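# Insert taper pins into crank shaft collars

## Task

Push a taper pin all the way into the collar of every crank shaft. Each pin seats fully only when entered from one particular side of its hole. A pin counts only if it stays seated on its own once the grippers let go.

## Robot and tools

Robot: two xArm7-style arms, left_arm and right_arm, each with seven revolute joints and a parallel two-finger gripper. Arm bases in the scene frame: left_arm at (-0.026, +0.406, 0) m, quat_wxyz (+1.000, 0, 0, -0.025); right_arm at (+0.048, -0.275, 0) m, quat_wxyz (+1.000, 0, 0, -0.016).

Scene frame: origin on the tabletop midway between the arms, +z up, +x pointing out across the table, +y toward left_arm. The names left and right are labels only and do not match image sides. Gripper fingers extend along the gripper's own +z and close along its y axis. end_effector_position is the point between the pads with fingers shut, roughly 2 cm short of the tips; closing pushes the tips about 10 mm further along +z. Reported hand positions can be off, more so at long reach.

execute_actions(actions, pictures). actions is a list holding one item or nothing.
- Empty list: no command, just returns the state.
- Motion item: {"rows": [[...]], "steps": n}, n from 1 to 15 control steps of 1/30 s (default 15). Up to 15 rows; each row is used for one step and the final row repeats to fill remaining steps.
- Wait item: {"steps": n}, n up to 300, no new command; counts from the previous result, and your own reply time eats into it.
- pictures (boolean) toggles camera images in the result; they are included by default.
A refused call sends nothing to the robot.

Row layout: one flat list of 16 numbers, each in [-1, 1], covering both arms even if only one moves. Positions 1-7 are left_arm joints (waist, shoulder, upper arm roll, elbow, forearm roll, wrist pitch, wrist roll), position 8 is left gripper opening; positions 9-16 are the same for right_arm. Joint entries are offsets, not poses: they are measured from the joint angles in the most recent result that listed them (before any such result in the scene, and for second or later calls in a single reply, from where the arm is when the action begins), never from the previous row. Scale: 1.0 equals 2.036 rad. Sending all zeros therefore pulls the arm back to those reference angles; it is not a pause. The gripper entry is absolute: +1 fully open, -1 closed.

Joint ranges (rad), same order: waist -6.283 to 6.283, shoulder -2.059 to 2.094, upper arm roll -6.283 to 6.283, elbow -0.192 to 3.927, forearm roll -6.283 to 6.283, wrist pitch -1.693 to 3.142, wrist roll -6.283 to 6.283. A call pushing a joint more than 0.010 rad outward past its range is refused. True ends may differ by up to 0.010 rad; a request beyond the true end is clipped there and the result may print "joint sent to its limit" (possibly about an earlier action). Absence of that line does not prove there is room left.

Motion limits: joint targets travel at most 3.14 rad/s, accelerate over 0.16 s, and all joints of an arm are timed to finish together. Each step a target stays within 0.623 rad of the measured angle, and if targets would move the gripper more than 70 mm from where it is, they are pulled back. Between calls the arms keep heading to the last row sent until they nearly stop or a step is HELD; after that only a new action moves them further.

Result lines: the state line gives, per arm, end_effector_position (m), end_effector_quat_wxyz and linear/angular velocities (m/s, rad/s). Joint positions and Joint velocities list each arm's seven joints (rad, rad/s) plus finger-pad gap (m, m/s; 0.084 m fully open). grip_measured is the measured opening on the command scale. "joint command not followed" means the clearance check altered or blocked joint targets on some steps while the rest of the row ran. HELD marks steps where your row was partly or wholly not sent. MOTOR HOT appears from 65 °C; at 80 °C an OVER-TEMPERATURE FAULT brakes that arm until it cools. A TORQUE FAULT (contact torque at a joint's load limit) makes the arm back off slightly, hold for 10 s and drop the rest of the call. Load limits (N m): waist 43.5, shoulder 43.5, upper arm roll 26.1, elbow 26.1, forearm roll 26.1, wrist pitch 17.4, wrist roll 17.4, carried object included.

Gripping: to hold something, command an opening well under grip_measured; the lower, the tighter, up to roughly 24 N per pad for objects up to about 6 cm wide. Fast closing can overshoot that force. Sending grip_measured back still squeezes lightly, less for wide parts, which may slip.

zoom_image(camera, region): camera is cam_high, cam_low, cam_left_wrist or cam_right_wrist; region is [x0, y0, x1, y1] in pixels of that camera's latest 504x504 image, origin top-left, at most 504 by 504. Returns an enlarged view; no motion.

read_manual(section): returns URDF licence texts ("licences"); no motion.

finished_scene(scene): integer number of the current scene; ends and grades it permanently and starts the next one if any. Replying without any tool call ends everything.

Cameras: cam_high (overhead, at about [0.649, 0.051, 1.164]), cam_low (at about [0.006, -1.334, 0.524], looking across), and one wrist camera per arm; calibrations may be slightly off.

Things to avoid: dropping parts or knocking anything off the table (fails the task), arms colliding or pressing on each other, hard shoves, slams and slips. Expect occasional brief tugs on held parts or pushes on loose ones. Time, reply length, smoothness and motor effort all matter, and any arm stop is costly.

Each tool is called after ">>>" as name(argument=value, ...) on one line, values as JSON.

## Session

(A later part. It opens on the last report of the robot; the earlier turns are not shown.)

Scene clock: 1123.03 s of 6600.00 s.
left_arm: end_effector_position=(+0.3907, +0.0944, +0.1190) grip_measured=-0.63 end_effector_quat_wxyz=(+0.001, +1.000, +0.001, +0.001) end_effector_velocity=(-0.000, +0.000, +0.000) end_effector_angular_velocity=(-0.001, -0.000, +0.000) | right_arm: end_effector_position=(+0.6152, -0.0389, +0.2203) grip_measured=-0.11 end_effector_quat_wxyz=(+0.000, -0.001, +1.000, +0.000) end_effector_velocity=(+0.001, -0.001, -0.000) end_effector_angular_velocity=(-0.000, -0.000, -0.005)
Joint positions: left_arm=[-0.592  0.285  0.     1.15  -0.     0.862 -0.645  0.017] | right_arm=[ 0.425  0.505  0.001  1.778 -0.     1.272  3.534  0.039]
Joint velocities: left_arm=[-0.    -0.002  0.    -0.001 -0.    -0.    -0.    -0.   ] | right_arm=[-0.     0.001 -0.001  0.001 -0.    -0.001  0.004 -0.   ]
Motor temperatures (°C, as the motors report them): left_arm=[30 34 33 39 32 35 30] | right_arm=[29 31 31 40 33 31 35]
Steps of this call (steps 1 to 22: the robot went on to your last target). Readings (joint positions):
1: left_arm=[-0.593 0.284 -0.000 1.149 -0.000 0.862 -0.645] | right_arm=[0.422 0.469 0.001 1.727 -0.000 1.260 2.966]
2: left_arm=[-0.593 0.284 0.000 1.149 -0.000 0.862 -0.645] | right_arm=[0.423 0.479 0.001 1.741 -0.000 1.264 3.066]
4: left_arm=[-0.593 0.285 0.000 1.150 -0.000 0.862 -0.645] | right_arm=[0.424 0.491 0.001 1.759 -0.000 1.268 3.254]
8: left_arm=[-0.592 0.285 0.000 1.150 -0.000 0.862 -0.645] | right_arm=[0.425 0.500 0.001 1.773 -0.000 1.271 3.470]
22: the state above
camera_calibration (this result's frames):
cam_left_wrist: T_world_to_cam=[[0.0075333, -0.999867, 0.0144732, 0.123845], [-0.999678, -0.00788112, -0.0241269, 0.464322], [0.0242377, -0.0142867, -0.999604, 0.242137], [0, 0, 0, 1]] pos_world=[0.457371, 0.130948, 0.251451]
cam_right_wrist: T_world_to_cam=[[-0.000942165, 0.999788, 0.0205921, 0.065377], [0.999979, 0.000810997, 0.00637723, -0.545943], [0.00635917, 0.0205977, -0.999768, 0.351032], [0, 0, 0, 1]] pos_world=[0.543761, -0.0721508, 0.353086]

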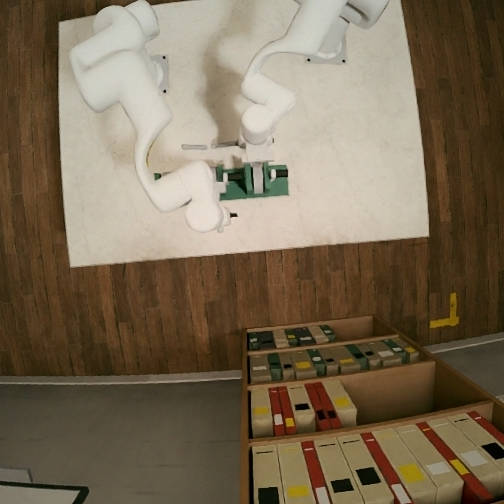

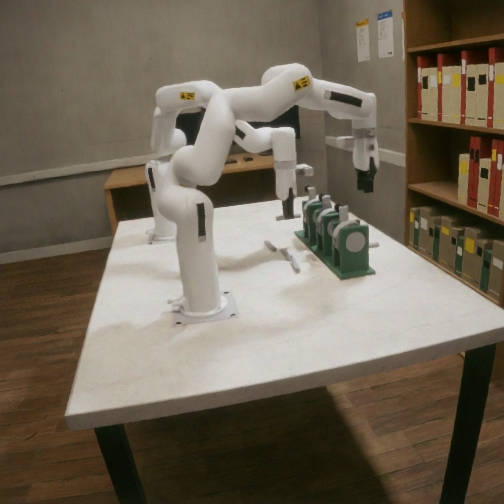

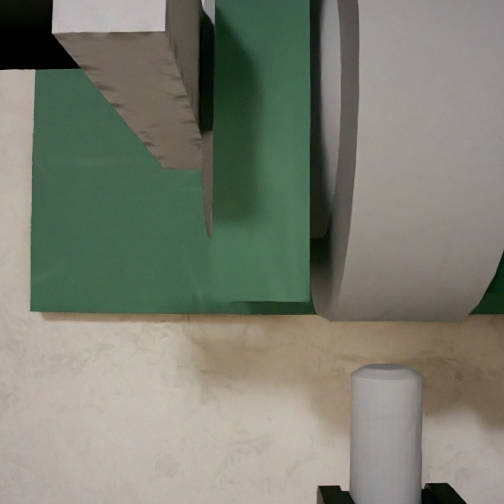

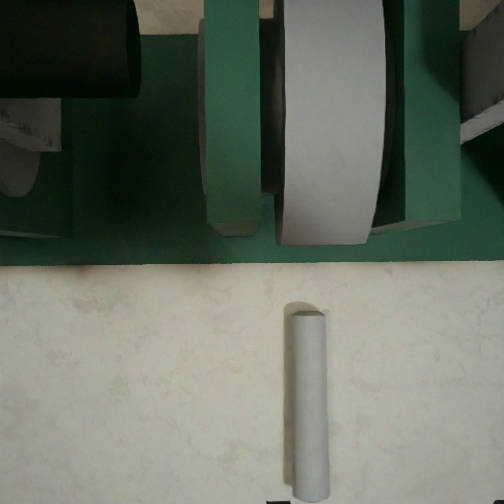

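>>> execute_actions(actions=[{"rows":[[0,0.0016,0,-0.0009,0,-0.0025,0,-1, 0.0024,0.0845,0,-0.0814,0,-0.1654,0.0027,0.1],[0.002,0.0055,0,0.0046,0,-0.0008,0.002,-1, 0.0024,0.0845,0,-0.0814,0,-0.1654,0.0027,0.1],[0.004,0.0093,0,0.0101,0,0.0008,0.004,-1, 0.0024,0.0845,0,-0.0814,0,-0.1654,0.0027,0.1],[0.0058,0.0131,0,0.0156,0,0.0025,0.0058,-1, 0.0024,0.0845,0,-0.0814,0,-0.1654,0.0027,0.1],[0.0077,0.0169,0,0.0211,0,0.0042,0.0077,-1, 0.0024,0.0845,0,-0.0814,0,-0.1654,0.0027,0.1],[0.0096,0.0208,0,0.0266,0,0.0058,0.0096,-1, 0.0024,0.0845,0,-0.0814,0,-0.1654,0.0027,0.1],[0.0115,0.0246,0,0.0321,0,0.0075,0.0115,-1, 0.0024,0.0845,0,-0.0814,0,-0.1654,0.0027,0.1]],"steps":15}])

Scene clock: 1143.73 s of 6600.00 s.
left_arm: end_effector_position=(+0.4102, +0.0952, +0.1169) grip_measured=-0.63 end_effector_quat_wxyz=(+0.001, +1.000, +0.001, +0.001) end_effector_velocity=(+0.001, -0.001, -0.001) end_effector_angular_velocity=(+0.002, +0.005, -0.004) | right_arm: end_effector_position=(+0.6199, -0.0336, +0.0720) grip_measured=+0.09 end_effector_quat_wxyz=(-0.004, -0.001, +1.000, -0.001) end_effector_velocity=(+0.037, +0.014, +0.009) end_effector_angular_velocity=(+0.059, -0.143, -0.005)
Joint positions: left_arm=[-0.569  0.334  0.     1.214 -0.     0.877 -0.622  0.017] | right_arm=[ 0.43   0.674  0.001  1.615 -0.     0.949  3.539  0.048]
Joint velocities: left_arm=[ 0.003  0.01  -0.003  0.012  0.     0.007  0.005  0.   ] | right_arm=[ 0.     0.006 -0.004  0.004  0.001 -0.157  0.002  0.   ]
Motor temperatures (°C, as the motors report them): left_arm=[30 34 32 39 32 35 30] | right_arm=[29 32 31 40 33 31 35]
Steps of this call (steps 1 to 15: the robot went on to your last target; steps 16 to 90: nothing new was sent; then 17.20 s passed at rest; steps 91 to 105: all 15 steps of this action). Readings (joint positions):
91: left_arm=[-0.592 0.285 0.000 1.150 -0.000 0.862 -0.645] | right_arm=[0.425 0.505 0.001 1.777 -0.000 1.271 3.534]
92: left_arm=[-0.592 0.286 0.000 1.150 -0.000 0.860 -0.644] | right_arm=[0.425 0.507 0.001 1.776 -0.000 1.265 3.534]
94: left_arm=[-0.589 0.294 -0.000 1.158 -0.000 0.862 -0.641] | right_arm=[0.426 0.525 0.001 1.759 -0.000 1.217 3.535]
98: left_arm=[-0.576 0.320 0.001 1.194 -0.000 0.871 -0.629] | right_arm=[0.428 0.600 0.001 1.686 -0.000 1.089 3.537]
105: the state above
camera_calibration (this result's frames):
cam_left_wrist: T_world_to_cam=[[0.00756075, -0.999866, 0.0144966, 0.124465], [-0.999672, -0.00791259, -0.0243683, 0.483826], [0.0244798, -0.0143076, -0.999598, 0.23948], [0, 0, 0, 1]] pos_world=[0.476864, 0.131703, 0.249369]
cam_right_wrist: T_world_to_cam=[[-0.000391454, 0.999849, 0.0173924, 0.063027], [0.999998, 0.000422925, -0.00180582, -0.549083], [-0.00181291, 0.0173917, -0.999847, 0.207618], [0, 0, 0, 1]] pos_world=[0.549483, -0.0663961, 0.205498]

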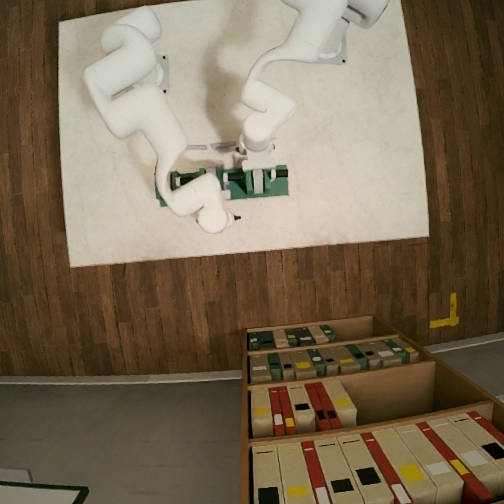

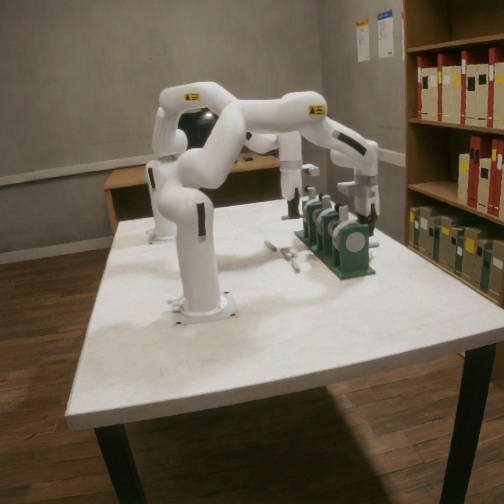

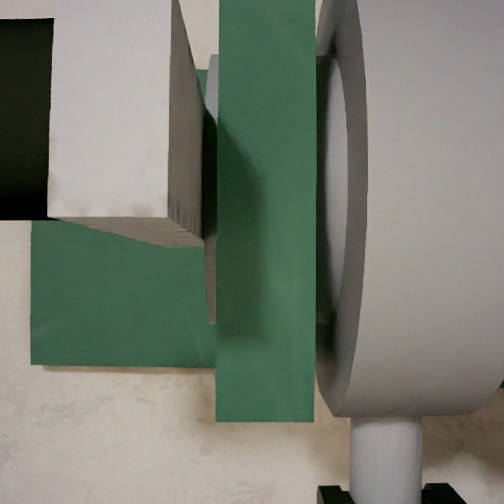

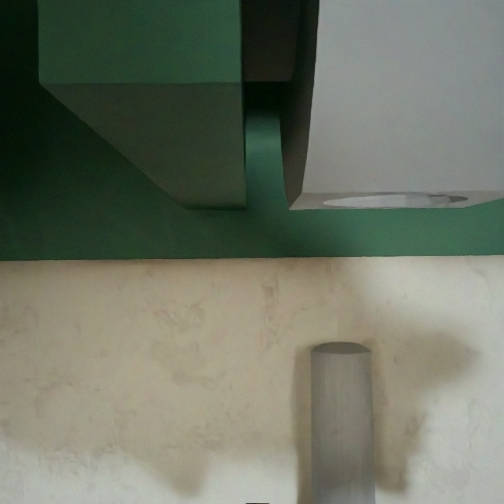

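>>> execute_actions(actions=[{"rows":[[0.0016,0.0036,0,0.0053,0,0.0017,0.0016,-1, 0,0.037,0,-0.014,0,-0.0549,0,0.1],[0.0032,0.0072,0,0.0106,0,0.0034,0.0032,-1, 0,0.037,0,-0.014,0,-0.0549,0,0.1],[0.0048,0.0108,0,0.0158,0,0.005,0.0048,-1, 0,0.037,0,-0.014,0,-0.0549,0,0.1],[0.0064,0.0144,0,0.0211,0,0.0067,0.0064,-1, 0,0.037,0,-0.014,0,-0.0549,0,0.1],[0.008,0.018,0,0.0264,0,0.0084,0.008,-1, 0,0.037,0,-0.014,0,-0.0549,0,0.1]],"steps":15}])

Scene clock: 1157.87 s of 6600.00 s.
left_arm: end_effector_position=(+0.4250, +0.0954, +0.1169) grip_measured=-0.63 end_effector_quat_wxyz=(+0.001, +1.000, +0.001, +0.001) end_effector_velocity=(+0.001, -0.000, -0.001) end_effector_angular_velocity=(+0.000, +0.001, -0.000) | right_arm: end_effector_position=(+0.6208, -0.0332, +0.0244) grip_measured=+0.09 end_effector_quat_wxyz=(+0.001, -0.001, +1.000, +0.001) end_effector_velocity=(+0.002, +0.000, +0.001) end_effector_angular_velocity=(+0.003, -0.007, -0.003)
Joint positions: left_arm=[-0.553  0.37   0.     1.267 -0.     0.894 -0.606  0.017] | right_arm=[ 0.43   0.747  0.001  1.588 -0.     0.838  3.539  0.048]
Joint velocities: left_arm=[ 0.002  0.005 -0.     0.006 -0.     0.001  0.002  0.   ] | right_arm=[-0.001  0.     0.     0.001  0.    -0.007  0.002 -0.   ]
Motor temperatures (°C, as the motors report them): left_arm=[30 34 32 39 32 35 30] | right_arm=[29 32 31 40 33 31 35]
Steps of this call (steps 1 to 30: the robot went on to your last target; steps 31 to 90: nothing new was sent; then 10.63 s passed at rest; steps 91 to 105: all 15 steps of this action). Readings (joint positions):
91: left_arm=[-0.569 0.335 0.000 1.216 -0.000 0.877 -0.621] | right_arm=[0.430 0.677 0.001 1.612 -0.000 0.935 3.539]
92: left_arm=[-0.568 0.337 0.000 1.218 -0.000 0.879 -0.620] | right_arm=[0.430 0.680 0.001 1.611 -0.000 0.928 3.539]
94: left_arm=[-0.565 0.345 0.000 1.231 -0.000 0.883 -0.617] | right_arm=[0.430 0.704 0.001 1.606 -0.000 0.889 3.539]
98: left_arm=[-0.555 0.365 0.001 1.260 -0.000 0.891 -0.608] | right_arm=[0.430 0.743 0.001 1.589 -0.000 0.848 3.539]
105: the state above
camera_calibration (this result's frames):
cam_left_wrist: T_world_to_cam=[[0.00739341, -0.999867, 0.0145269, 0.12464], [-0.99967, -0.00774753, -0.0244737, 0.498535], [0.024583, -0.0143412, -0.999595, 0.239069], [0, 0, 0, 1]] pos_world=[0.491572, 0.131914, 0.249363]
cam_right_wrist: T_world_to_cam=[[-0.00045888, 0.999765, 0.0216744, 0.0634586], [0.999966, 0.00028008, 0.00825167, -0.550315], [0.00824366, 0.0216774, -0.999731, 0.153859], [0, 0, 0, 1]] pos_world=[0.549057, -0.0666248, 0.156983]

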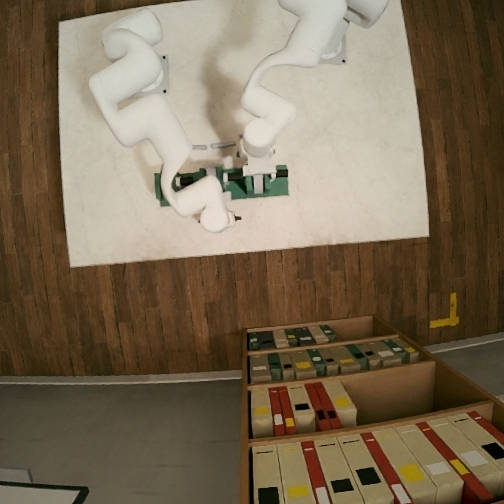

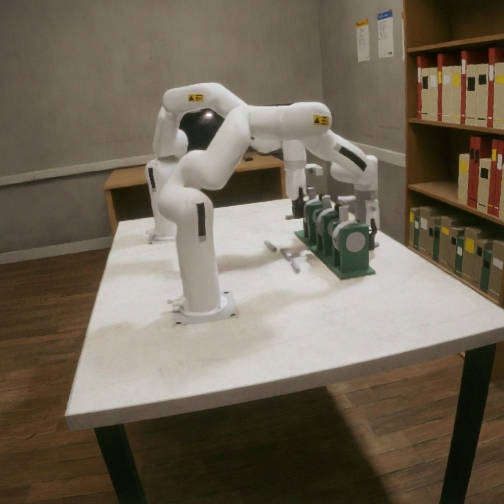

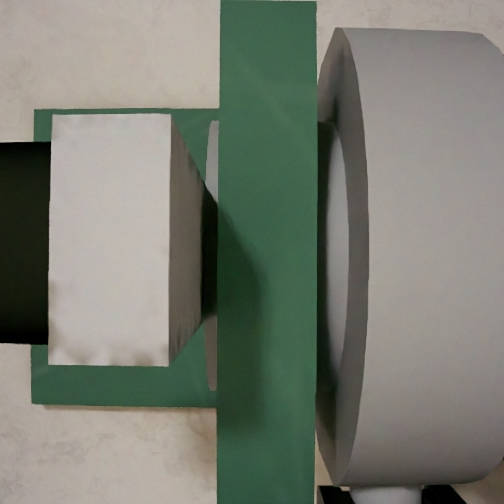

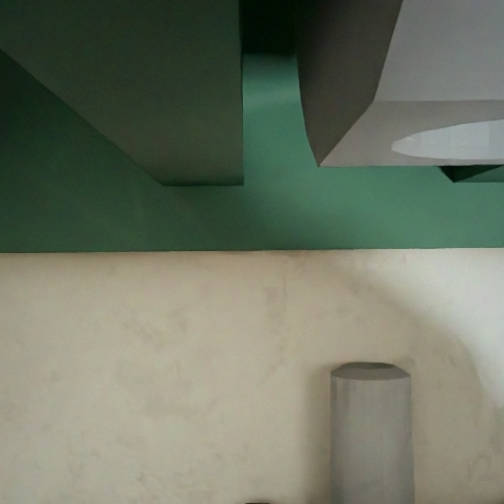

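>>> execute_actions(actions=[{"rows":[[0.0021,0.0048,0,0.007,0,0.0022,0.0021,-1, 0,0,0,0,0,0,0,-1],[0.0021,0.0048,0,0.007,0,0.0022,0.0021,-1, 0,0,0,0,0,0,0,-1],[0.0021,0.0048,0,0.007,0,0.0022,0.0021,-1, 0,0,0,0,0,0,0,-1],[0.0021,0.0048,0,0.007,0,0.0022,0.0021,-1, 0,0,0,0,0,0,0,-1],[0.0021,0.0048,0,0.007,0,0.0022,0.0021,-1, 0,0,0,0,0,0,0,-1],[0.0021,0.0048,0,0.007,0,0.0022,0.0021,-1, 0,0,0,0,0,0,0,-1],[0.0021,0.0048,0,0.007,0,0.0022,0.0021,-1, 0,0,0,0,0,0,0,-1],[0.0021,0.0048,0,0.007,0,0.0022,0.0021,0.1, 0,0,0,0,0,0,0,-1]],"steps":15}], pictures=false)

Scene clock: 1170.20 s of 6600.00 s.
left_arm: end_effector_position=(+0.4289, +0.0958, +0.1166) grip_measured=+0.09 end_effector_quat_wxyz=(+0.001, +1.000, +0.002, +0.001) end_effector_velocity=(-0.000, -0.004, +0.003) end_effector_angular_velocity=(-0.005, -0.006, -0.006) | right_arm: end_effector_position=(+0.6208, -0.0323, +0.0250) grip_measured=-0.62 end_effector_quat_wxyz=(+0.002, -0.001, +1.000, +0.001) end_effector_velocity=(+0.001, -0.002, +0.001) end_effector_angular_velocity=(-0.001, -0.002, -0.002)
Joint positions: left_arm=[-0.549  0.38   0.001  1.281 -0.     0.898 -0.601  0.048] | right_arm=[ 0.43   0.746  0.002  1.588 -0.     0.837  3.539  0.017]
Joint velocities: left_arm=[-0.002 -0.004 -0.004  0.004  0.001 -0.    -0.     0.   ] | right_arm=[-0.001 -0.001 -0.002 -0.     0.    -0.    -0.001  0.   ]
Motor temperatures (°C, as the motors report them): left_arm=[30 34 32 39 32 35 30] | right_arm=[29 32 31 38 33 31 35]
Steps of this call (steps 1 to 15: the robot went on to your last target; steps 16 to 90: nothing new was sent; then 8.83 s passed at rest; steps 91 to 105: all 15 steps of this action). Readings (joint positions):
91: left_arm=[-0.553 0.371 0.000 1.268 -0.000 0.894 -0.605] | right_arm=[0.430 0.748 0.002 1.587 0.000 0.837 3.539]
92: left_arm=[-0.552 0.373 0.000 1.271 -0.000 0.896 -0.604] | right_arm=[0.431 0.748 0.003 1.588 0.000 0.836 3.539]
94: left_arm=[-0.550 0.377 0.000 1.277 -0.000 0.897 -0.603] | right_arm=[0.431 0.747 0.003 1.588 0.000 0.837 3.539]
98: left_arm=[-0.549 0.379 0.000 1.281 -0.000 0.898 -0.602] | right_arm=[0.430 0.746 0.002 1.588 -0.000 0.837 3.539]
105: the state above

>>> execute_actions(actions=[{"rows":[[-0.019,-0.039,0,-0.058,0,-0.0195,-0.019,0.1, -0.001,-0.04,0,0.004,0,0.044,-0.001,-1],[-0.019,-0.039,0,-0.058,0,-0.0195,-0.019,0.1, -0.001,-0.04,0,0.004,0,0.044,-0.001,-1],[-0.019,-0.039,0,-0.058,0,-0.0195,-0.019,0.1, -0.001,-0.04,0,0.004,0,0.044,-0.001,-1],[-0.0386,-0.0778,0,-0.1154,0,-0.0391,-0.0386,0.1, -0.0025,-0.0803,0,0.0083,0,0.0886,-0.0022,-1]],"steps":15}], pictures=false)

>>> execute_actions(actions=[{"steps":8}])

Scene clock: 1187.50 s of 6600.00 s.
left_arm: end_effector_position=(+0.3632, +0.0954, +0.1147) grip_measured=+0.09 end_effector_quat_wxyz=(+0.002, +1.000, +0.003, +0.002) end_effector_velocity=(-0.008, +0.005, -0.003) end_effector_angular_velocity=(+0.002, +0.001, +0.010) | right_arm: end_effector_position=(+0.6142, -0.0386, +0.1144) grip_measured=-0.62 end_effector_quat_wxyz=(-0.001, -0.001, +1.000, -0.000) end_effector_velocity=(-0.017, -0.006, -0.013) end_effector_angular_velocity=(-0.022, +0.057, +0.002)
Joint positions: left_arm=[-0.625  0.224  0.002  1.05  -0.     0.82  -0.679  0.048] | right_arm=[ 0.425  0.588  0.002  1.601 -0.     1.016  3.535  0.017]
Joint velocities: left_arm=[-0.007 -0.02   0.004 -0.037  0.    -0.015 -0.014  0.   ] | right_arm=[ 0.     0.002  0.001 -0.023  0.001  0.037 -0.001 -0.   ]
Motor temperatures (°C, as the motors report them): left_arm=[30 34 33 39 32 35 30] | right_arm=[29 31 31 37 33 31 35]
Steps of this call (steps 1 to 15: the robot went on to your last target; steps 16 to 90: nothing new was sent; then 13.80 s passed at rest; steps 91 to 105: all 15 steps of this action). Readings (joint positions):
91: left_arm=[-0.549 0.379 0.000 1.281 -0.000 0.898 -0.602] | right_arm=[0.430 0.746 0.001 1.588 -0.000 0.838 3.539]
92: left_arm=[-0.551 0.376 0.001 1.275 -0.000 0.896 -0.604] | right_arm=[0.430 0.743 0.001 1.587 -0.000 0.844 3.539]
94: left_arm=[-0.563 0.348 0.003 1.233 -0.000 0.881 -0.618] | right_arm=[0.428 0.719 -0.001 1.578 -0.001 0.886 3.538]
98: left_arm=[-0.612 0.255 -0.002 1.097 -0.000 0.838 -0.662] | right_arm=[0.425 0.626 -0.000 1.596 -0.001 0.977 3.536]
105: the state above

Scene clock: 1187.77 s of 6600.00 s.
left_arm: end_effector_position=(+0.3616, +0.0947, +0.1147) grip_measured=+0.09 end_effector_quat_wxyz=(+0.002, +1.000, +0.002, +0.002) end_effector_velocity=(-0.001, +0.000, +0.000) end_effector_angular_velocity=(-0.000, +0.000, -0.001) | right_arm: end_effector_position=(+0.6156, -0.0380, +0.1185) grip_measured=-0.62 end_effector_quat_wxyz=(+0.001, -0.001, +1.000, +0.001) end_effector_velocity=(+0.001, +0.000, +0.005) end_effector_angular_velocity=(+0.002, -0.007, -0.002)
Joint positions: left_arm=[-0.627  0.222  0.001  1.047 -0.     0.819 -0.68   0.048] | right_arm=[ 0.425  0.584  0.002  1.605 -0.     1.018  3.535  0.017]
Joint velocities: left_arm=[-0.001 -0.003 -0.    -0.003 -0.    -0.    -0.     0.   ] | right_arm=[ 0.    -0.007 -0.001  0.002 -0.     0.002  0.001 -0.   ]
Motor temperatures (°C, as the motors report them): left_arm=[30 34 33 39 32 35 30] | right_arm=[29 31 31 37 33 31 35]
Steps of this call (steps 1 to 8: the robot went on to your last target). Readings (joint positions):
1: left_arm=[-0.626 0.224 0.002 1.049 -0.000 0.820 -0.679] | right_arm=[0.425 0.588 0.002 1.601 -0.000 1.017 3.535]
2: left_arm=[-0.626 0.223 0.002 1.049 -0.000 0.819 -0.679] | right_arm=[0.425 0.587 0.002 1.602 -0.000 1.017 3.535]
4: left_arm=[-0.627 0.223 0.001 1.048 -0.000 0.819 -0.680] | right_arm=[0.425 0.586 0.002 1.603 -0.000 1.017 3.535]
8: the state above
camera_calibration (this result's frames):
cam_left_wrist: T_world_to_cam=[[0.00812643, -0.999835, 0.0162681, 0.124001], [-0.999616, -0.00855369, -0.0263687, 0.435438], [0.0265035, -0.0160476, -0.99952, 0.237812], [0, 0, 0, 1]] pos_world=[0.42796, 0.131522, 0.247163]
cam_right_wrist: T_world_to_cam=[[-0.000963102, 0.999754, 0.0221499, 0.066442], [0.999964, 0.00077654, 0.00842973, -0.54589], [0.00841045, 0.0221572, -0.999719, 0.248028], [0, 0, 0, 1]] pos_world=[0.543849, -0.0714974, 0.251088]

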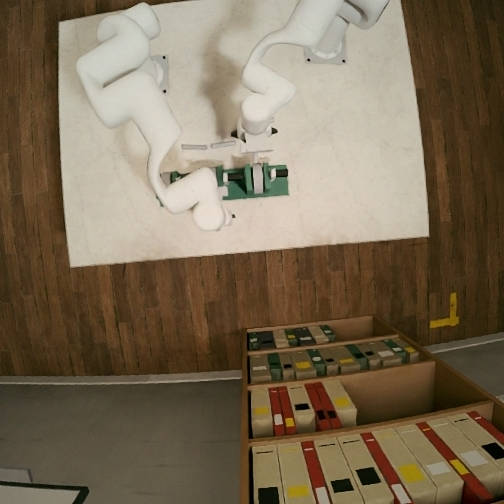

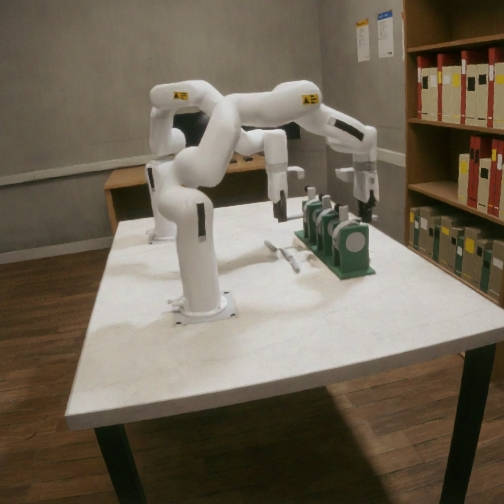

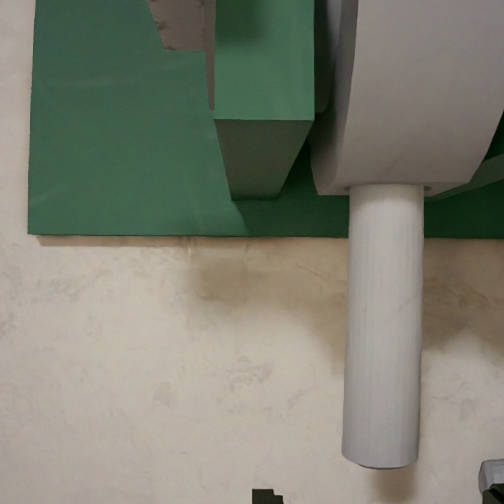

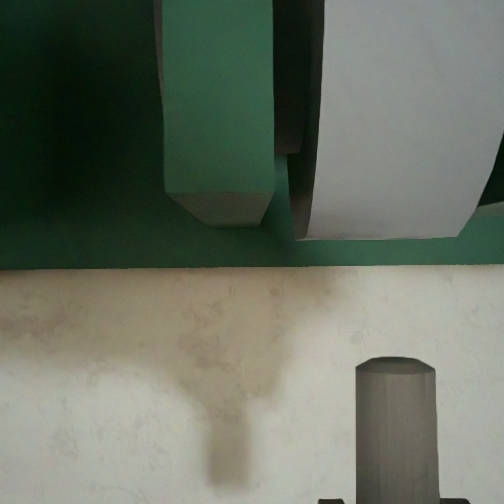

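>>> execute_actions(actions=[{"rows":[[-0.0037,0,0,-0.0131,0,-0.013,-0.0037,0.1, -0.0046,0.025,0,0.041,0,0.016,-0.0046,-1],[-0.0037,0,0,-0.0131,0,-0.013,-0.0037,0.1, -0.0046,0.025,0,0.041,0,0.016,-0.0046,-1],[-0.0037,0,0,-0.0131,0,-0.013,-0.0037,0.1, -0.0046,0.025,0,0.041,0,0.016,-0.0046,-1],[-0.0037,0,0,-0.0131,0,-0.013,-0.0037,0.1, -0.0092,0.0499,0,0.0823,0,0.0319,-0.0093,-1],[-0.0037,0,0,-0.0131,0,-0.013,-0.0037,0.1, -0.0092,0.0499,0,0.0823,0,0.0319,-0.0093,-1],[-0.0037,0,0,-0.0131,0,-0.013,-0.0037,-1, -0.0092,0.0499,0,0.0823,0,0.0319,-0.0093,-1]],"steps":15}])

Scene clock: 1202.30 s of 6600.00 s.
left_arm: end_effector_position=(+0.3557, +0.0948, +0.1067) grip_measured=-1.00 end_effector_quat_wxyz=(+0.002, +1.000, +0.002, +0.002) end_effector_velocity=(-0.001, -0.000, -0.001) end_effector_angular_velocity=(+0.001, +0.000, -0.001) | right_arm: end_effector_position=(+0.6452, -0.0381, +0.1190) grip_measured=-0.62 end_effector_quat_wxyz=(+0.002, -0.001, +1.000, +0.001) end_effector_velocity=(+0.004, +0.003, +0.003) end_effector_angular_velocity=(+0.003, -0.004, +0.007)
Joint positions: left_arm=[-0.635  0.222  0.001  1.02  -0.     0.792 -0.687  0.   ] | right_arm=[ 0.407  0.684  0.002  1.77  -0.     1.082  3.516  0.017]
Joint velocities: left_arm=[-0.001  0.001 -0.001 -0.002  0.001 -0.002 -0.001  0.   ] | right_arm=[ 0.001  0.011  0.002  0.027  0.     0.011 -0.005 -0.   ]
Motor temperatures (°C, as the motors report them): left_arm=[30 34 32 39 32 35 30] | right_arm=[29 32 31 39 33 31 35]
Steps of this call (steps 1 to 15: the robot went on to your last target; steps 16 to 90: nothing new was sent; then 11.03 s passed at rest; steps 91 to 105: all 15 steps of this action). Readings (joint positions):
91: left_arm=[-0.628 0.222 0.001 1.046 -0.000 0.818 -0.680] | right_arm=[0.425 0.583 0.002 1.606 -0.000 1.018 3.534]
92: left_arm=[-0.629 0.221 0.001 1.042 -0.000 0.812 -0.682] | right_arm=[0.425 0.586 0.002 1.611 -0.000 1.021 3.534]
94: left_arm=[-0.632 0.222 0.001 1.029 -0.000 0.801 -0.685] | right_arm=[0.421 0.608 0.002 1.647 -0.000 1.035 3.530]
98: left_arm=[-0.635 0.223 0.000 1.021 -0.000 0.794 -0.687] | right_arm=[0.410 0.667 0.001 1.740 -0.000 1.069 3.519]
105: the state above
camera_calibration (this result's frames):
cam_left_wrist: T_world_to_cam=[[0.00823184, -0.999833, 0.0163279, 0.124269], [-0.999614, -0.00866116, -0.0263997, 0.429277], [0.0265367, -0.0161042, -0.999518, 0.230054], [0, 0, 0, 1]] pos_world=[0.421983, 0.131671, 0.239247]
cam_right_wrist: T_world_to_cam=[[-0.00164748, 0.999736, 0.0229157, 0.0668827], [0.999955, 0.00143232, 0.00940222, -0.575606], [0.00936692, 0.0229302, -0.999693, 0.247635], [0, 0, 0, 1]] pos_world=[0.573371, -0.0717189, 0.251438]

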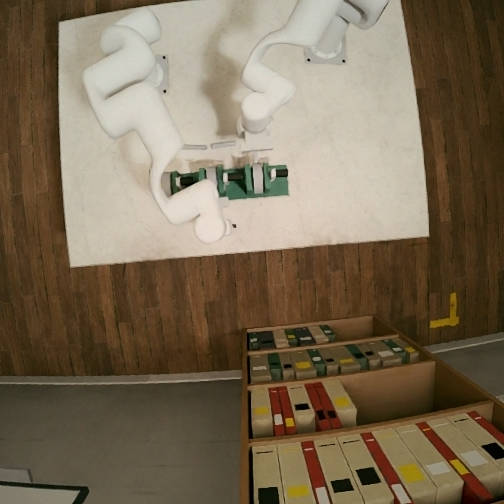

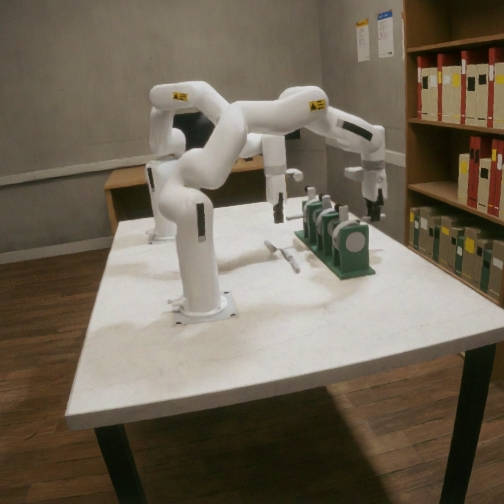

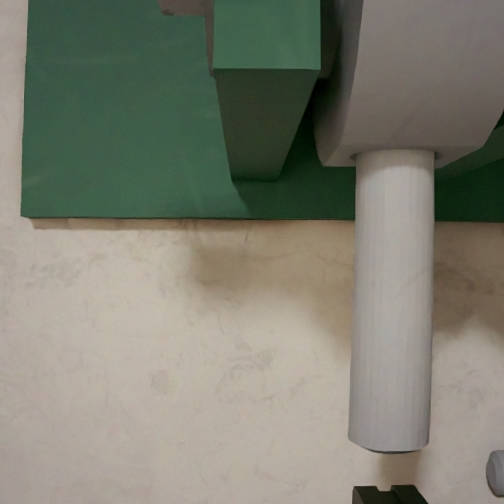

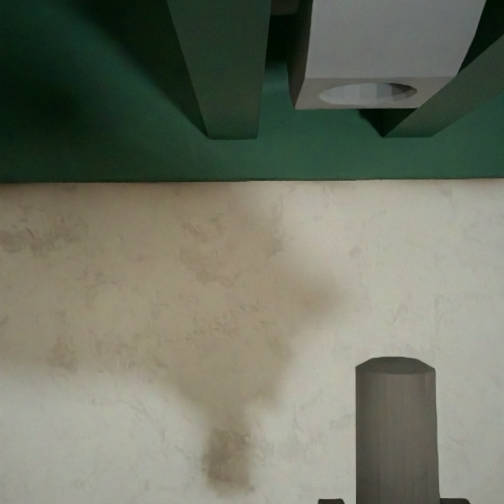

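>>> zoom_image(camera="cam_right_wrist", region=[270, 60, 470, 130])

Region (270, 60, 470, 130) of cam_right_wrist's 504x504 image, scaled by 2.520, with more detail than that image has; it fills the top 176 rows of this view, and the rest is white.

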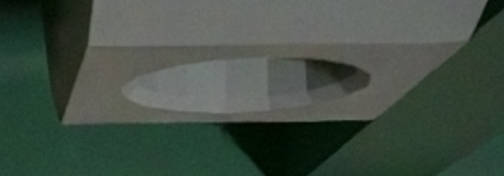

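>>> execute_actions(actions=[{"rows":[[0.0048,0.009,0,0.0134,0,0.0048,0.0048,-1, 0.001,-0.0103,0,-0.0176,0,-0.0069,0.0011,-1],[0.0096,0.0179,0,0.0267,0,0.0096,0.0096,-1, 0.0019,-0.0206,0,-0.0352,0,-0.0138,0.0021,-1],[0.0145,0.0268,0,0.0401,0,0.0145,0.0145,-1, 0.0029,-0.031,0,-0.0527,0,-0.0206,0.0032,-1],[0.0193,0.0358,0,0.0534,0,0.0193,0.0193,-1, 0.0038,-0.0413,0,-0.0703,0,-0.0275,0.0042,-1],[0.0241,0.0447,0,0.0668,0,0.0241,0.0241,-1, 0.0048,-0.0516,-0.001,-0.0879,0,-0.0344,0.0053,-1]],"steps":15}])

Scene clock: 1251.37 s of 6600.00 s.
left_arm: end_effector_position=(+0.3949, +0.0950, +0.1084) grip_measured=-1.00 end_effector_quat_wxyz=(+0.001, +1.000, +0.001, +0.001) end_effector_velocity=(+0.001, -0.003, +0.001) end_effector_angular_velocity=(+0.001, +0.006, -0.011) | right_arm: end_effector_position=(+0.6159, -0.0448, +0.1165) grip_measured=-0.62 end_effector_quat_wxyz=(+0.000, -0.000, +1.000, +0.000) end_effector_velocity=(-0.005, -0.002, -0.002) end_effector_angular_velocity=(-0.001, +0.002, +0.000)
Joint positions: left_arm=[-0.586  0.312  0.     1.154 -0.     0.841 -0.639  0.   ] | right_arm=[ 0.417  0.58  -0.     1.594 -0.     1.013  3.527  0.017]
Joint velocities: left_arm=[ 0.002  0.009 -0.005  0.017 -0.001  0.013  0.008  0.   ] | right_arm=[ 0.001 -0.014 -0.    -0.028 -0.    -0.013  0.001 -0.   ]
Motor temperatures (°C, as the motors report them): left_arm=[30 34 32 39 32 35 30] | right_arm=[29 33 31 40 33 31 35]
Steps of this call (steps 1 to 15: the robot went on to your last target; steps 16 to 90: nothing new was sent; then 45.57 s passed at rest; steps 91 to 105: all 15 steps of this action). Readings (joint positions):
91: left_arm=[-0.635 0.222 0.001 1.021 -0.000 0.793 -0.687] | right_arm=[0.407 0.685 0.002 1.772 -0.000 1.082 3.516]
92: left_arm=[-0.633 0.226 0.000 1.026 -0.000 0.795 -0.685] | right_arm=[0.407 0.682 0.002 1.766 -0.000 1.079 3.516]
94: left_arm=[-0.623 0.245 -0.001 1.055 -0.000 0.806 -0.675] | right_arm=[0.409 0.660 0.001 1.729 -0.000 1.065 3.518]
98: left_arm=[-0.594 0.297 0.002 1.132 -0.000 0.831 -0.648] | right_arm=[0.415 0.599 0.001 1.627 -0.000 1.027 3.524]
105: the state above
camera_calibration (this result's frames):
cam_left_wrist: T_world_to_cam=[[0.00758183, -0.999877, 0.0137079, 0.12466], [-0.999696, -0.00790047, -0.0233418, 0.468194], [0.0234472, -0.0135268, -0.999634, 0.231681], [0, 0, 0, 1]] pos_world=[0.461674, 0.131478, 0.240816]
cam_right_wrist: T_world_to_cam=[[0.00128473, 0.999795, 0.0202229, 0.0721263], [0.999979, -0.00141355, 0.00635717, -0.546081], [0.00638445, 0.0202144, -0.999775, 0.247304], [0, 0, 0, 1]] pos_world=[0.544398, -0.0778825, 0.249262]

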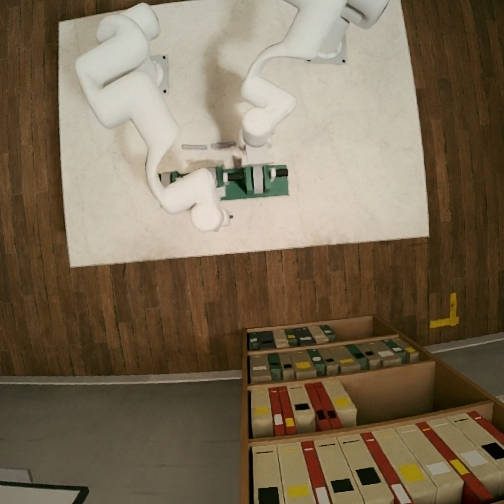

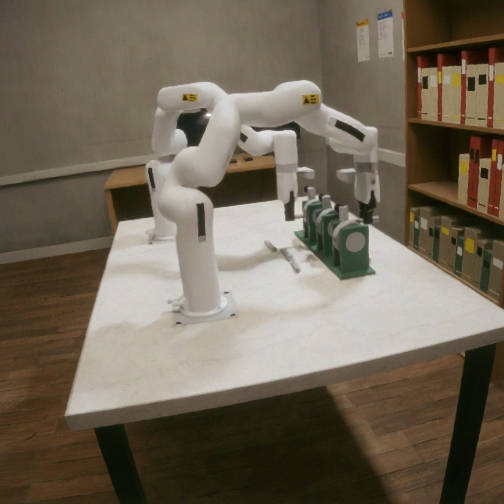

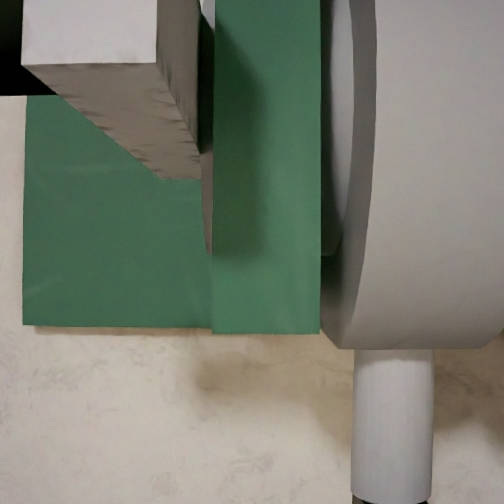

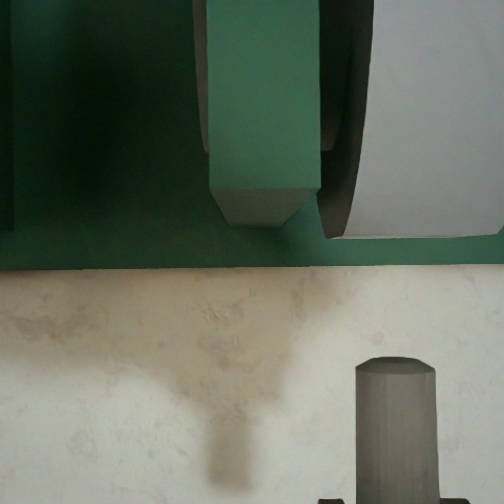

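>>> execute_actions(actions=[{"rows":[[0.0039,0.0088,0,0.0133,0,0.0041,0.004,-1, 0.002,-0.0091,0,-0.0146,0,-0.0055,0.002,-1],[0.0079,0.0177,0,0.0265,0,0.0082,0.008,-1, 0.004,-0.0182,0,-0.0291,0,-0.011,0.004,-1],[0.0118,0.0265,0,0.0398,0,0.0124,0.012,-1, 0.006,-0.0272,0,-0.0437,0,-0.0164,0.006,-1],[0.0118,0.0265,0,0.0398,0,0.0124,0.012,-1, 0.006,-0.0272,0,-0.0437,0,-0.0164,0.006,-1],[0.0158,0.0354,0,0.053,0,0.0165,0.016,-1, 0.008,-0.0363,0,-0.0582,0,-0.0219,0.008,-1],[0.0158,0.0354,0,0.053,0,0.0165,0.016,-1, 0.008,-0.0363,0,-0.0582,0,-0.0219,0.008,-1],[0.0197,0.0442,0,0.0663,0,0.0206,0.0201,-1, 0.01,-0.0454,0,-0.0728,0,-0.0274,0.01,-1]],"steps":15}])

Scene clock: 1265.27 s of 6600.00 s.
left_arm: end_effector_position=(+0.4291, +0.0945, +0.1073) grip_measured=-1.00 end_effector_quat_wxyz=(-0.000, +1.000, -0.000, -0.001) end_effector_velocity=(+0.003, -0.000, -0.003) end_effector_angular_velocity=(+0.004, +0.008, -0.004) | right_arm: end_effector_position=(+0.5867, -0.0439, +0.1169) grip_measured=-0.62 end_effector_quat_wxyz=(+0.001, -0.000, +1.000, +0.001) end_effector_velocity=(-0.009, +0.002, -0.003) end_effector_angular_velocity=(-0.001, +0.006, +0.003)
Joint positions: left_arm=[-0.548  0.4   -0.002  1.283 -0.001  0.886 -0.599  0.   ] | right_arm=[0.437 0.489 0.    1.449 0.    0.958 3.547 0.017]
Joint velocities: left_arm=[ 0.005  0.019 -0.002  0.021 -0.001  0.012  0.008  0.   ] | right_arm=[ 0.006 -0.016  0.003 -0.032  0.001 -0.011  0.005  0.   ]
Motor temperatures (°C, as the motors report them): left_arm=[30 34 32 39 32 35 30] | right_arm=[29 33 31 40 33 31 35]
Steps of this call (steps 1 to 15: the robot went on to your last target; steps 16 to 90: nothing new was sent; then 10.40 s passed at rest; steps 91 to 105: all 15 steps of this action). Readings (joint positions):
91: left_arm=[-0.585 0.313 0.001 1.157 -0.000 0.842 -0.638] | right_arm=[0.417 0.578 0.000 1.590 -0.000 1.011 3.527]
92: left_arm=[-0.584 0.316 0.000 1.162 -0.000 0.844 -0.636] | right_arm=[0.417 0.575 -0.000 1.585 -0.000 1.009 3.528]
94: left_arm=[-0.577 0.335 -0.001 1.189 -0.000 0.852 -0.628] | right_arm=[0.421 0.557 -0.001 1.555 -0.000 0.998 3.532]
98: left_arm=[-0.557 0.376 0.001 1.251 -0.000 0.870 -0.610] | right_arm=[0.431 0.514 0.000 1.489 -0.000 0.973 3.541]
105: the state above
camera_calibration (this result's frames):
cam_left_wrist: T_world_to_cam=[[0.00433165, -0.999917, 0.0121165, 0.125423], [-0.999804, -0.00456448, -0.0192545, 0.501664], [0.0193082, -0.0120307, -0.999741, 0.231404], [0, 0, 0, 1]] pos_world=[0.496555, 0.130486, 0.239484]
cam_right_wrist: T_world_to_cam=[[0.00119185, 0.999776, 0.0211499, 0.0711921], [0.999968, -0.0013597, 0.00792361, -0.516974], [0.00795059, 0.0211397, -0.999745, 0.24696], [0, 0, 0, 1]] pos_world=[0.514909, -0.0770997, 0.249488]

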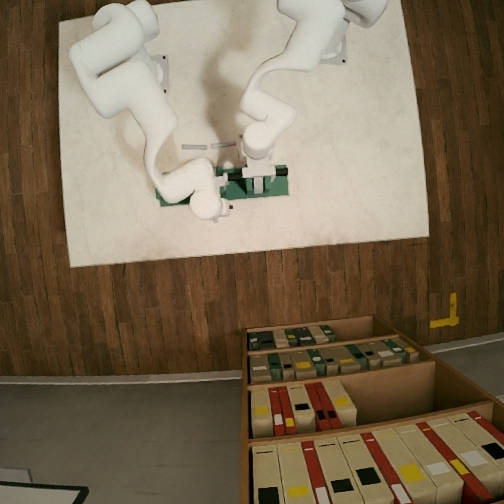

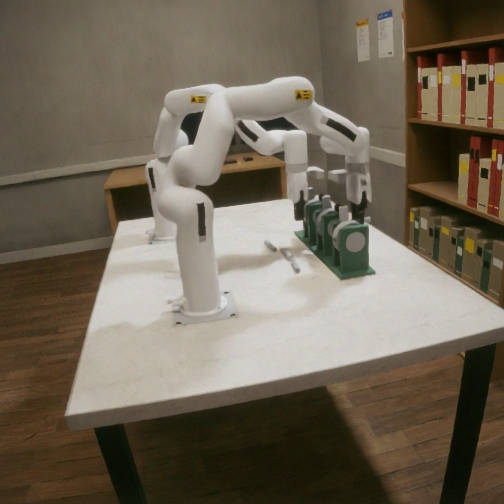

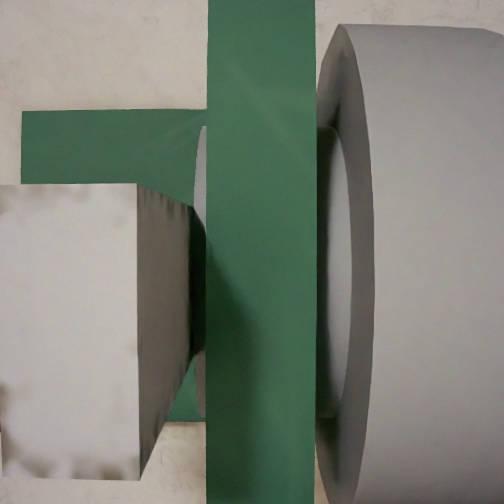

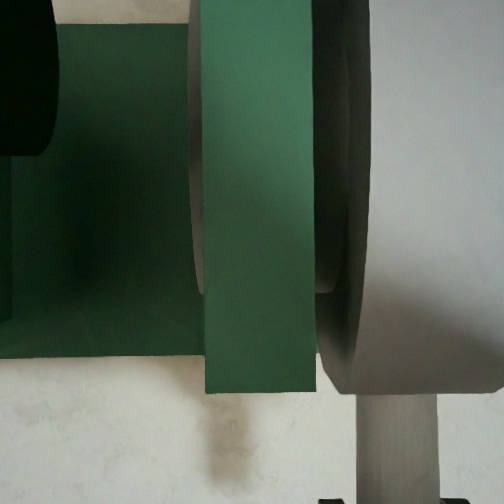

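>>> execute_actions(actions=[{"rows":[[-0.006,-0.014,0,-0.021,0,-0.007,-0.0065,-1, 0.0017,-0.0072,0,-0.0112,0,-0.004,0.0017,-1],[-0.012,-0.029,0,-0.042,0,-0.015,-0.013,-1, 0.0034,-0.0144,0,-0.0224,0,-0.008,0.0034,-1],[-0.0187,-0.0432,0,-0.0634,0,-0.0221,-0.0196,-1, 0.0051,-0.0216,0,-0.0336,0,-0.012,0.0051,-1],[-0.0187,-0.0432,0,-0.0634,0,-0.0221,-0.0196,-1, 0.0051,-0.0216,0,-0.0336,0,-0.012,0.0051,-1],[-0.0187,-0.0432,0,-0.0634,0,-0.0221,-0.0196,-1, 0.0068,-0.0288,0,-0.0448,0,-0.016,0.0068,-1]],"steps":15}])

Scene clock: 1281.13 s of 6600.00 s.
left_arm: end_effector_position=(+0.3964, +0.0953, +0.1088) grip_measured=-1.00 end_effector_quat_wxyz=(+0.001, +1.000, +0.002, +0.002) end_effector_velocity=(-0.011, -0.003, -0.004) end_effector_angular_velocity=(+0.004, +0.013, -0.009) | right_arm: end_effector_position=(+0.5669, -0.0440, +0.1168) grip_measured=-0.62 end_effector_quat_wxyz=(+0.001, -0.000, +1.000, +0.001) end_effector_velocity=(-0.003, +0.002, -0.000) end_effector_angular_velocity=(+0.001, -0.000, +0.002)
Joint positions: left_arm=[-0.584  0.313  0.     1.157 -0.     0.84  -0.639  0.   ] | right_arm=[ 0.45   0.431 -0.     1.36   0.     0.925  3.56   0.017]
Joint velocities: left_arm=[-0.008 -0.006 -0.007 -0.018 -0.004  0.001 -0.004  0.   ] | right_arm=[ 0.003 -0.005  0.003 -0.009 -0.    -0.005  0.003 -0.   ]
Motor temperatures (°C, as the motors report them): left_arm=[30 35 34 43 32 38 30] | right_arm=[29 32 31 40 33 31 35]
Steps of this call (steps 1 to 15: the robot went on to your last target; steps 16 to 90: nothing new was sent; then 12.37 s passed at rest; steps 91 to 105: all 15 steps of this action). Readings (joint positions):
91: left_arm=[-0.547 0.401 -0.000 1.288 -0.000 0.889 -0.598] | right_arm=[0.437 0.488 -0.000 1.445 -0.000 0.957 3.547]
92: left_arm=[-0.548 0.398 0.000 1.283 -0.000 0.886 -0.600] | right_arm=[0.438 0.485 -0.000 1.441 -0.000 0.954 3.548]
94: left_arm=[-0.556 0.371 0.008 1.249 0.002 0.866 -0.613] | right_arm=[0.441 0.469 -0.001 1.418 0.000 0.945 3.551]
98: left_arm=[-0.576 0.318 0.007 1.180 0.002 0.842 -0.633] | right_arm=[0.448 0.440 0.000 1.372 -0.000 0.931 3.558]
105: the state above
camera_calibration (this result's frames):
cam_left_wrist: T_world_to_cam=[[0.00920162, -0.999846, 0.0149353, 0.124132], [-0.999641, -0.00957326, -0.025006, 0.47005], [0.0251451, -0.0146999, -0.999576, 0.2315], [0, 0, 0, 1]] pos_world=[0.462918, 0.132016, 0.241302]
cam_right_wrist: T_world_to_cam=[[0.00127648, 0.999773, 0.0212534, 0.071279], [0.999966, -0.00144987, 0.00814475, -0.497204], [0.00817371, 0.0212423, -0.999741, 0.246904], [0, 0, 0, 1]] pos_world=[0.495078, -0.0772286, 0.249375]

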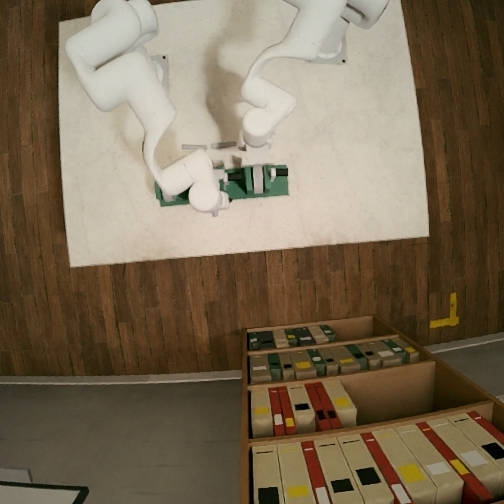

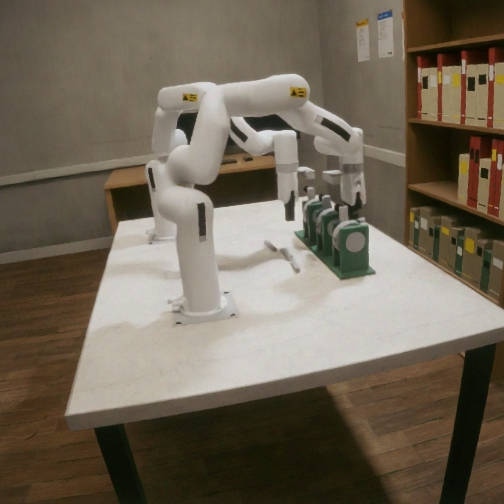

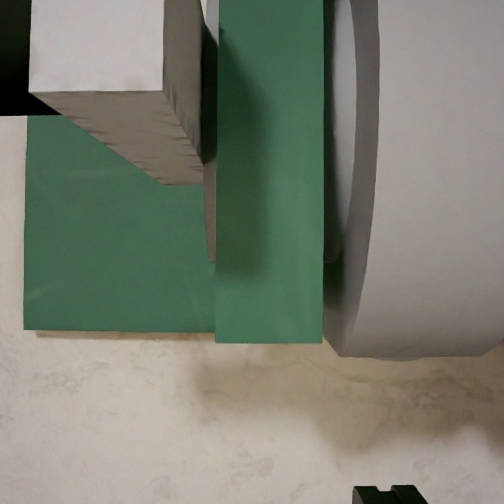

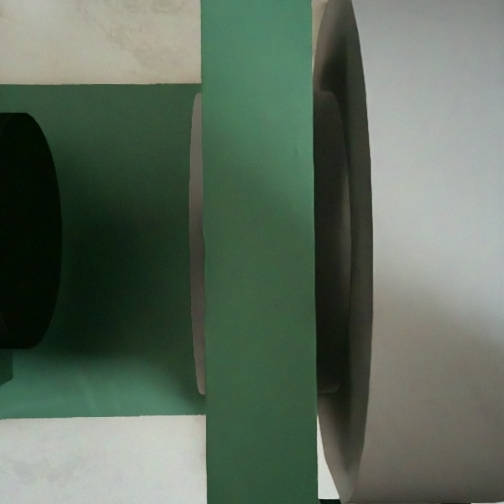

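>>> execute_actions(actions=[{"rows":[[-0.0187,-0.0432,0,-0.0634,0,-0.0221,-0.0196,-1, 0,0,0,0,0,0,0,0.1],[-0.0187,-0.0432,0,-0.0634,0,-0.0221,-0.0196,-1, 0,0,0,0,0,0,0,0.1],[-0.0187,-0.0432,0,-0.0634,0,-0.0221,-0.0196,-1, 0,0,0,0,0,0,0,0.1],[-0.0187,-0.0432,0,-0.0634,0,-0.0221,-0.0196,-1, 0,0,0,0,0,0,0,0.1],[-0.0187,-0.0432,0,-0.0634,0,-0.0221,-0.0196,-1, -0.0107,0.056,0,0.0826,0,0.0267,-0.0108,0.1],[-0.0187,-0.0432,0,-0.0634,0,-0.0221,-0.0196,-1, -0.0107,0.056,0,0.0826,0,0.0267,-0.0108,0.1],[-0.0187,-0.0432,0,-0.0634,0,-0.0221,-0.0196,-1, -0.0215,0.1118,0,0.1653,0,0.0534,-0.0217,0.1]],"steps":15}])

Scene clock: 1293.83 s of 6600.00 s.
left_arm: end_effector_position=(+0.3616, +0.0983, +0.1079) grip_measured=-1.00 end_effector_quat_wxyz=(+0.002, +1.000, +0.004, +0.003) end_effector_velocity=(-0.005, -0.003, +0.000) end_effector_angular_velocity=(-0.002, -0.000, -0.005) | right_arm: end_effector_position=(+0.6319, -0.0459, +0.1065) grip_measured=+0.09 end_effector_quat_wxyz=(+0.000, +0.002, +1.000, -0.001) end_effector_velocity=(+0.046, +0.011, -0.008) end_effector_angular_velocity=(+0.008, +0.012, +0.028)
Joint positions: left_arm=[-0.622  0.226  0.001  1.029 -0.     0.795 -0.678  0.   ] | right_arm=[ 0.408  0.645 -0.003  1.669 -0.     1.025  3.52   0.048]
Joint velocities: left_arm=[-0.005 -0.008 -0.005 -0.011 -0.    -0.004 -0.004  0.   ] | right_arm=[-0.029  0.185  0.019  0.284  0.001  0.107 -0.042  0.   ]
Motor temperatures (°C, as the motors report them): left_arm=[30 35 33 41 32 37 30] | right_arm=[29 32 31 40 33 31 35]
Steps of this call (steps 1 to 15: the robot went on to your last target; steps 16 to 90: nothing new was sent; then 9.20 s passed at rest; steps 91 to 105: all 15 steps of this action). Readings (joint positions):
91: left_arm=[-0.587 0.312 -0.001 1.154 -0.001 0.840 -0.639] | right_arm=[0.450 0.431 -0.000 1.358 -0.000 0.925 3.560]
92: left_arm=[-0.588 0.308 -0.001 1.148 -0.001 0.838 -0.641] | right_arm=[0.450 0.431 -0.000 1.358 -0.000 0.926 3.560]
94: left_arm=[-0.599 0.279 0.002 1.105 -0.000 0.822 -0.655] | right_arm=[0.450 0.431 -0.001 1.358 -0.000 0.926 3.560]
98: left_arm=[-0.620 0.234 -0.003 1.042 -0.000 0.801 -0.674] | right_arm=[0.444 0.467 0.001 1.414 -0.000 0.945 3.553]
105: the state above
camera_calibration (this result's frames):
cam_left_wrist: T_world_to_cam=[[0.0118416, -0.999779, 0.0173903, 0.126259], [-0.999535, -0.0123241, -0.0279039, 0.435762], [0.0281121, -0.0170518, -0.999459, 0.230622], [0, 0, 0, 1]] pos_world=[0.427581, 0.135534, 0.240461]
cam_right_wrist: T_world_to_cam=[[0.0050564, 0.999819, 0.0183325, 0.0711976], [0.999971, -0.00516049, 0.00563511, -0.562024], [0.0057287, 0.0183035, -0.999816, 0.237578], [0, 0, 0, 1]] pos_world=[0.560287, -0.0784335, 0.239396]

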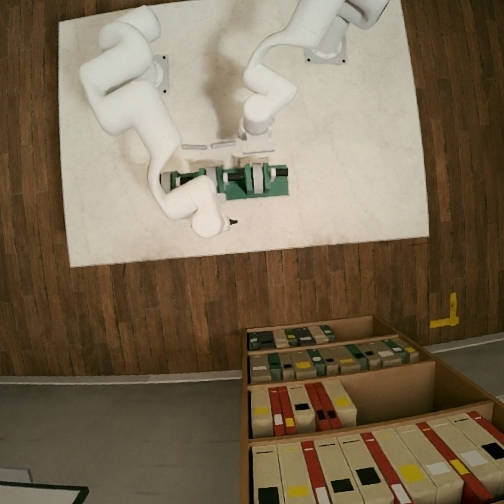

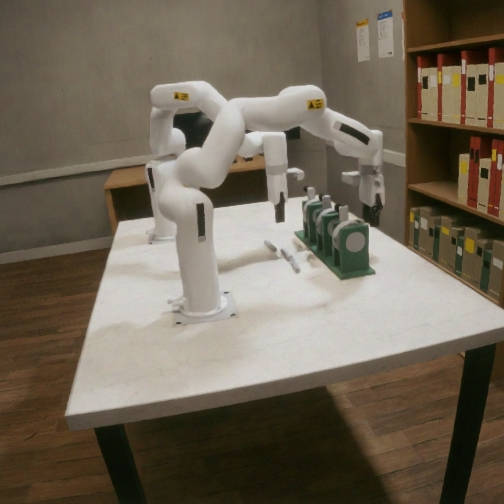

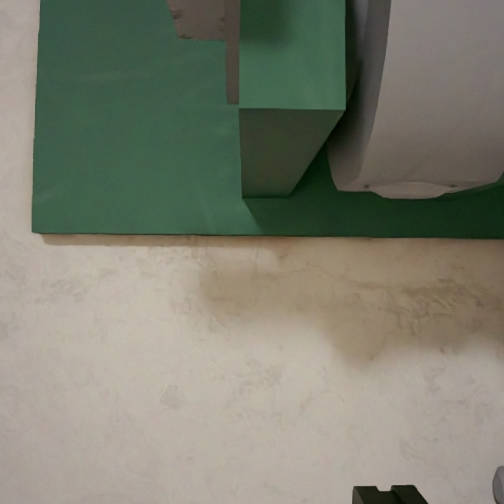

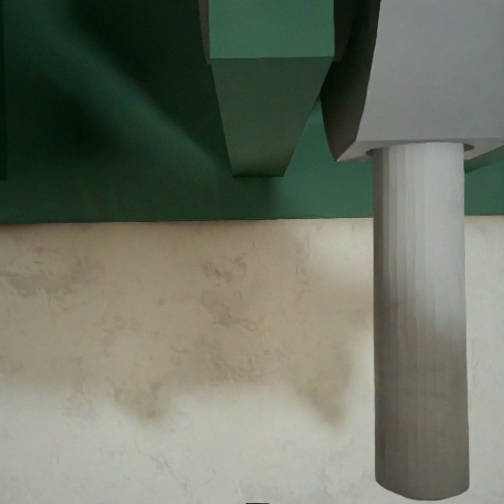

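>>> zoom_image(camera="cam_left_wrist", region=[320, 140, 500, 220])

Region (320, 140, 500, 220) of cam_left_wrist's 504x504 image, scaled by 2.800, with more detail than that image has.

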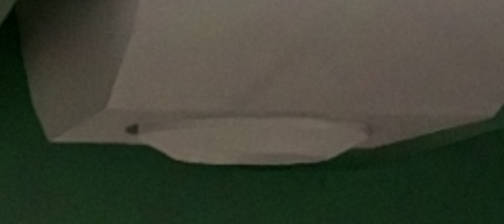

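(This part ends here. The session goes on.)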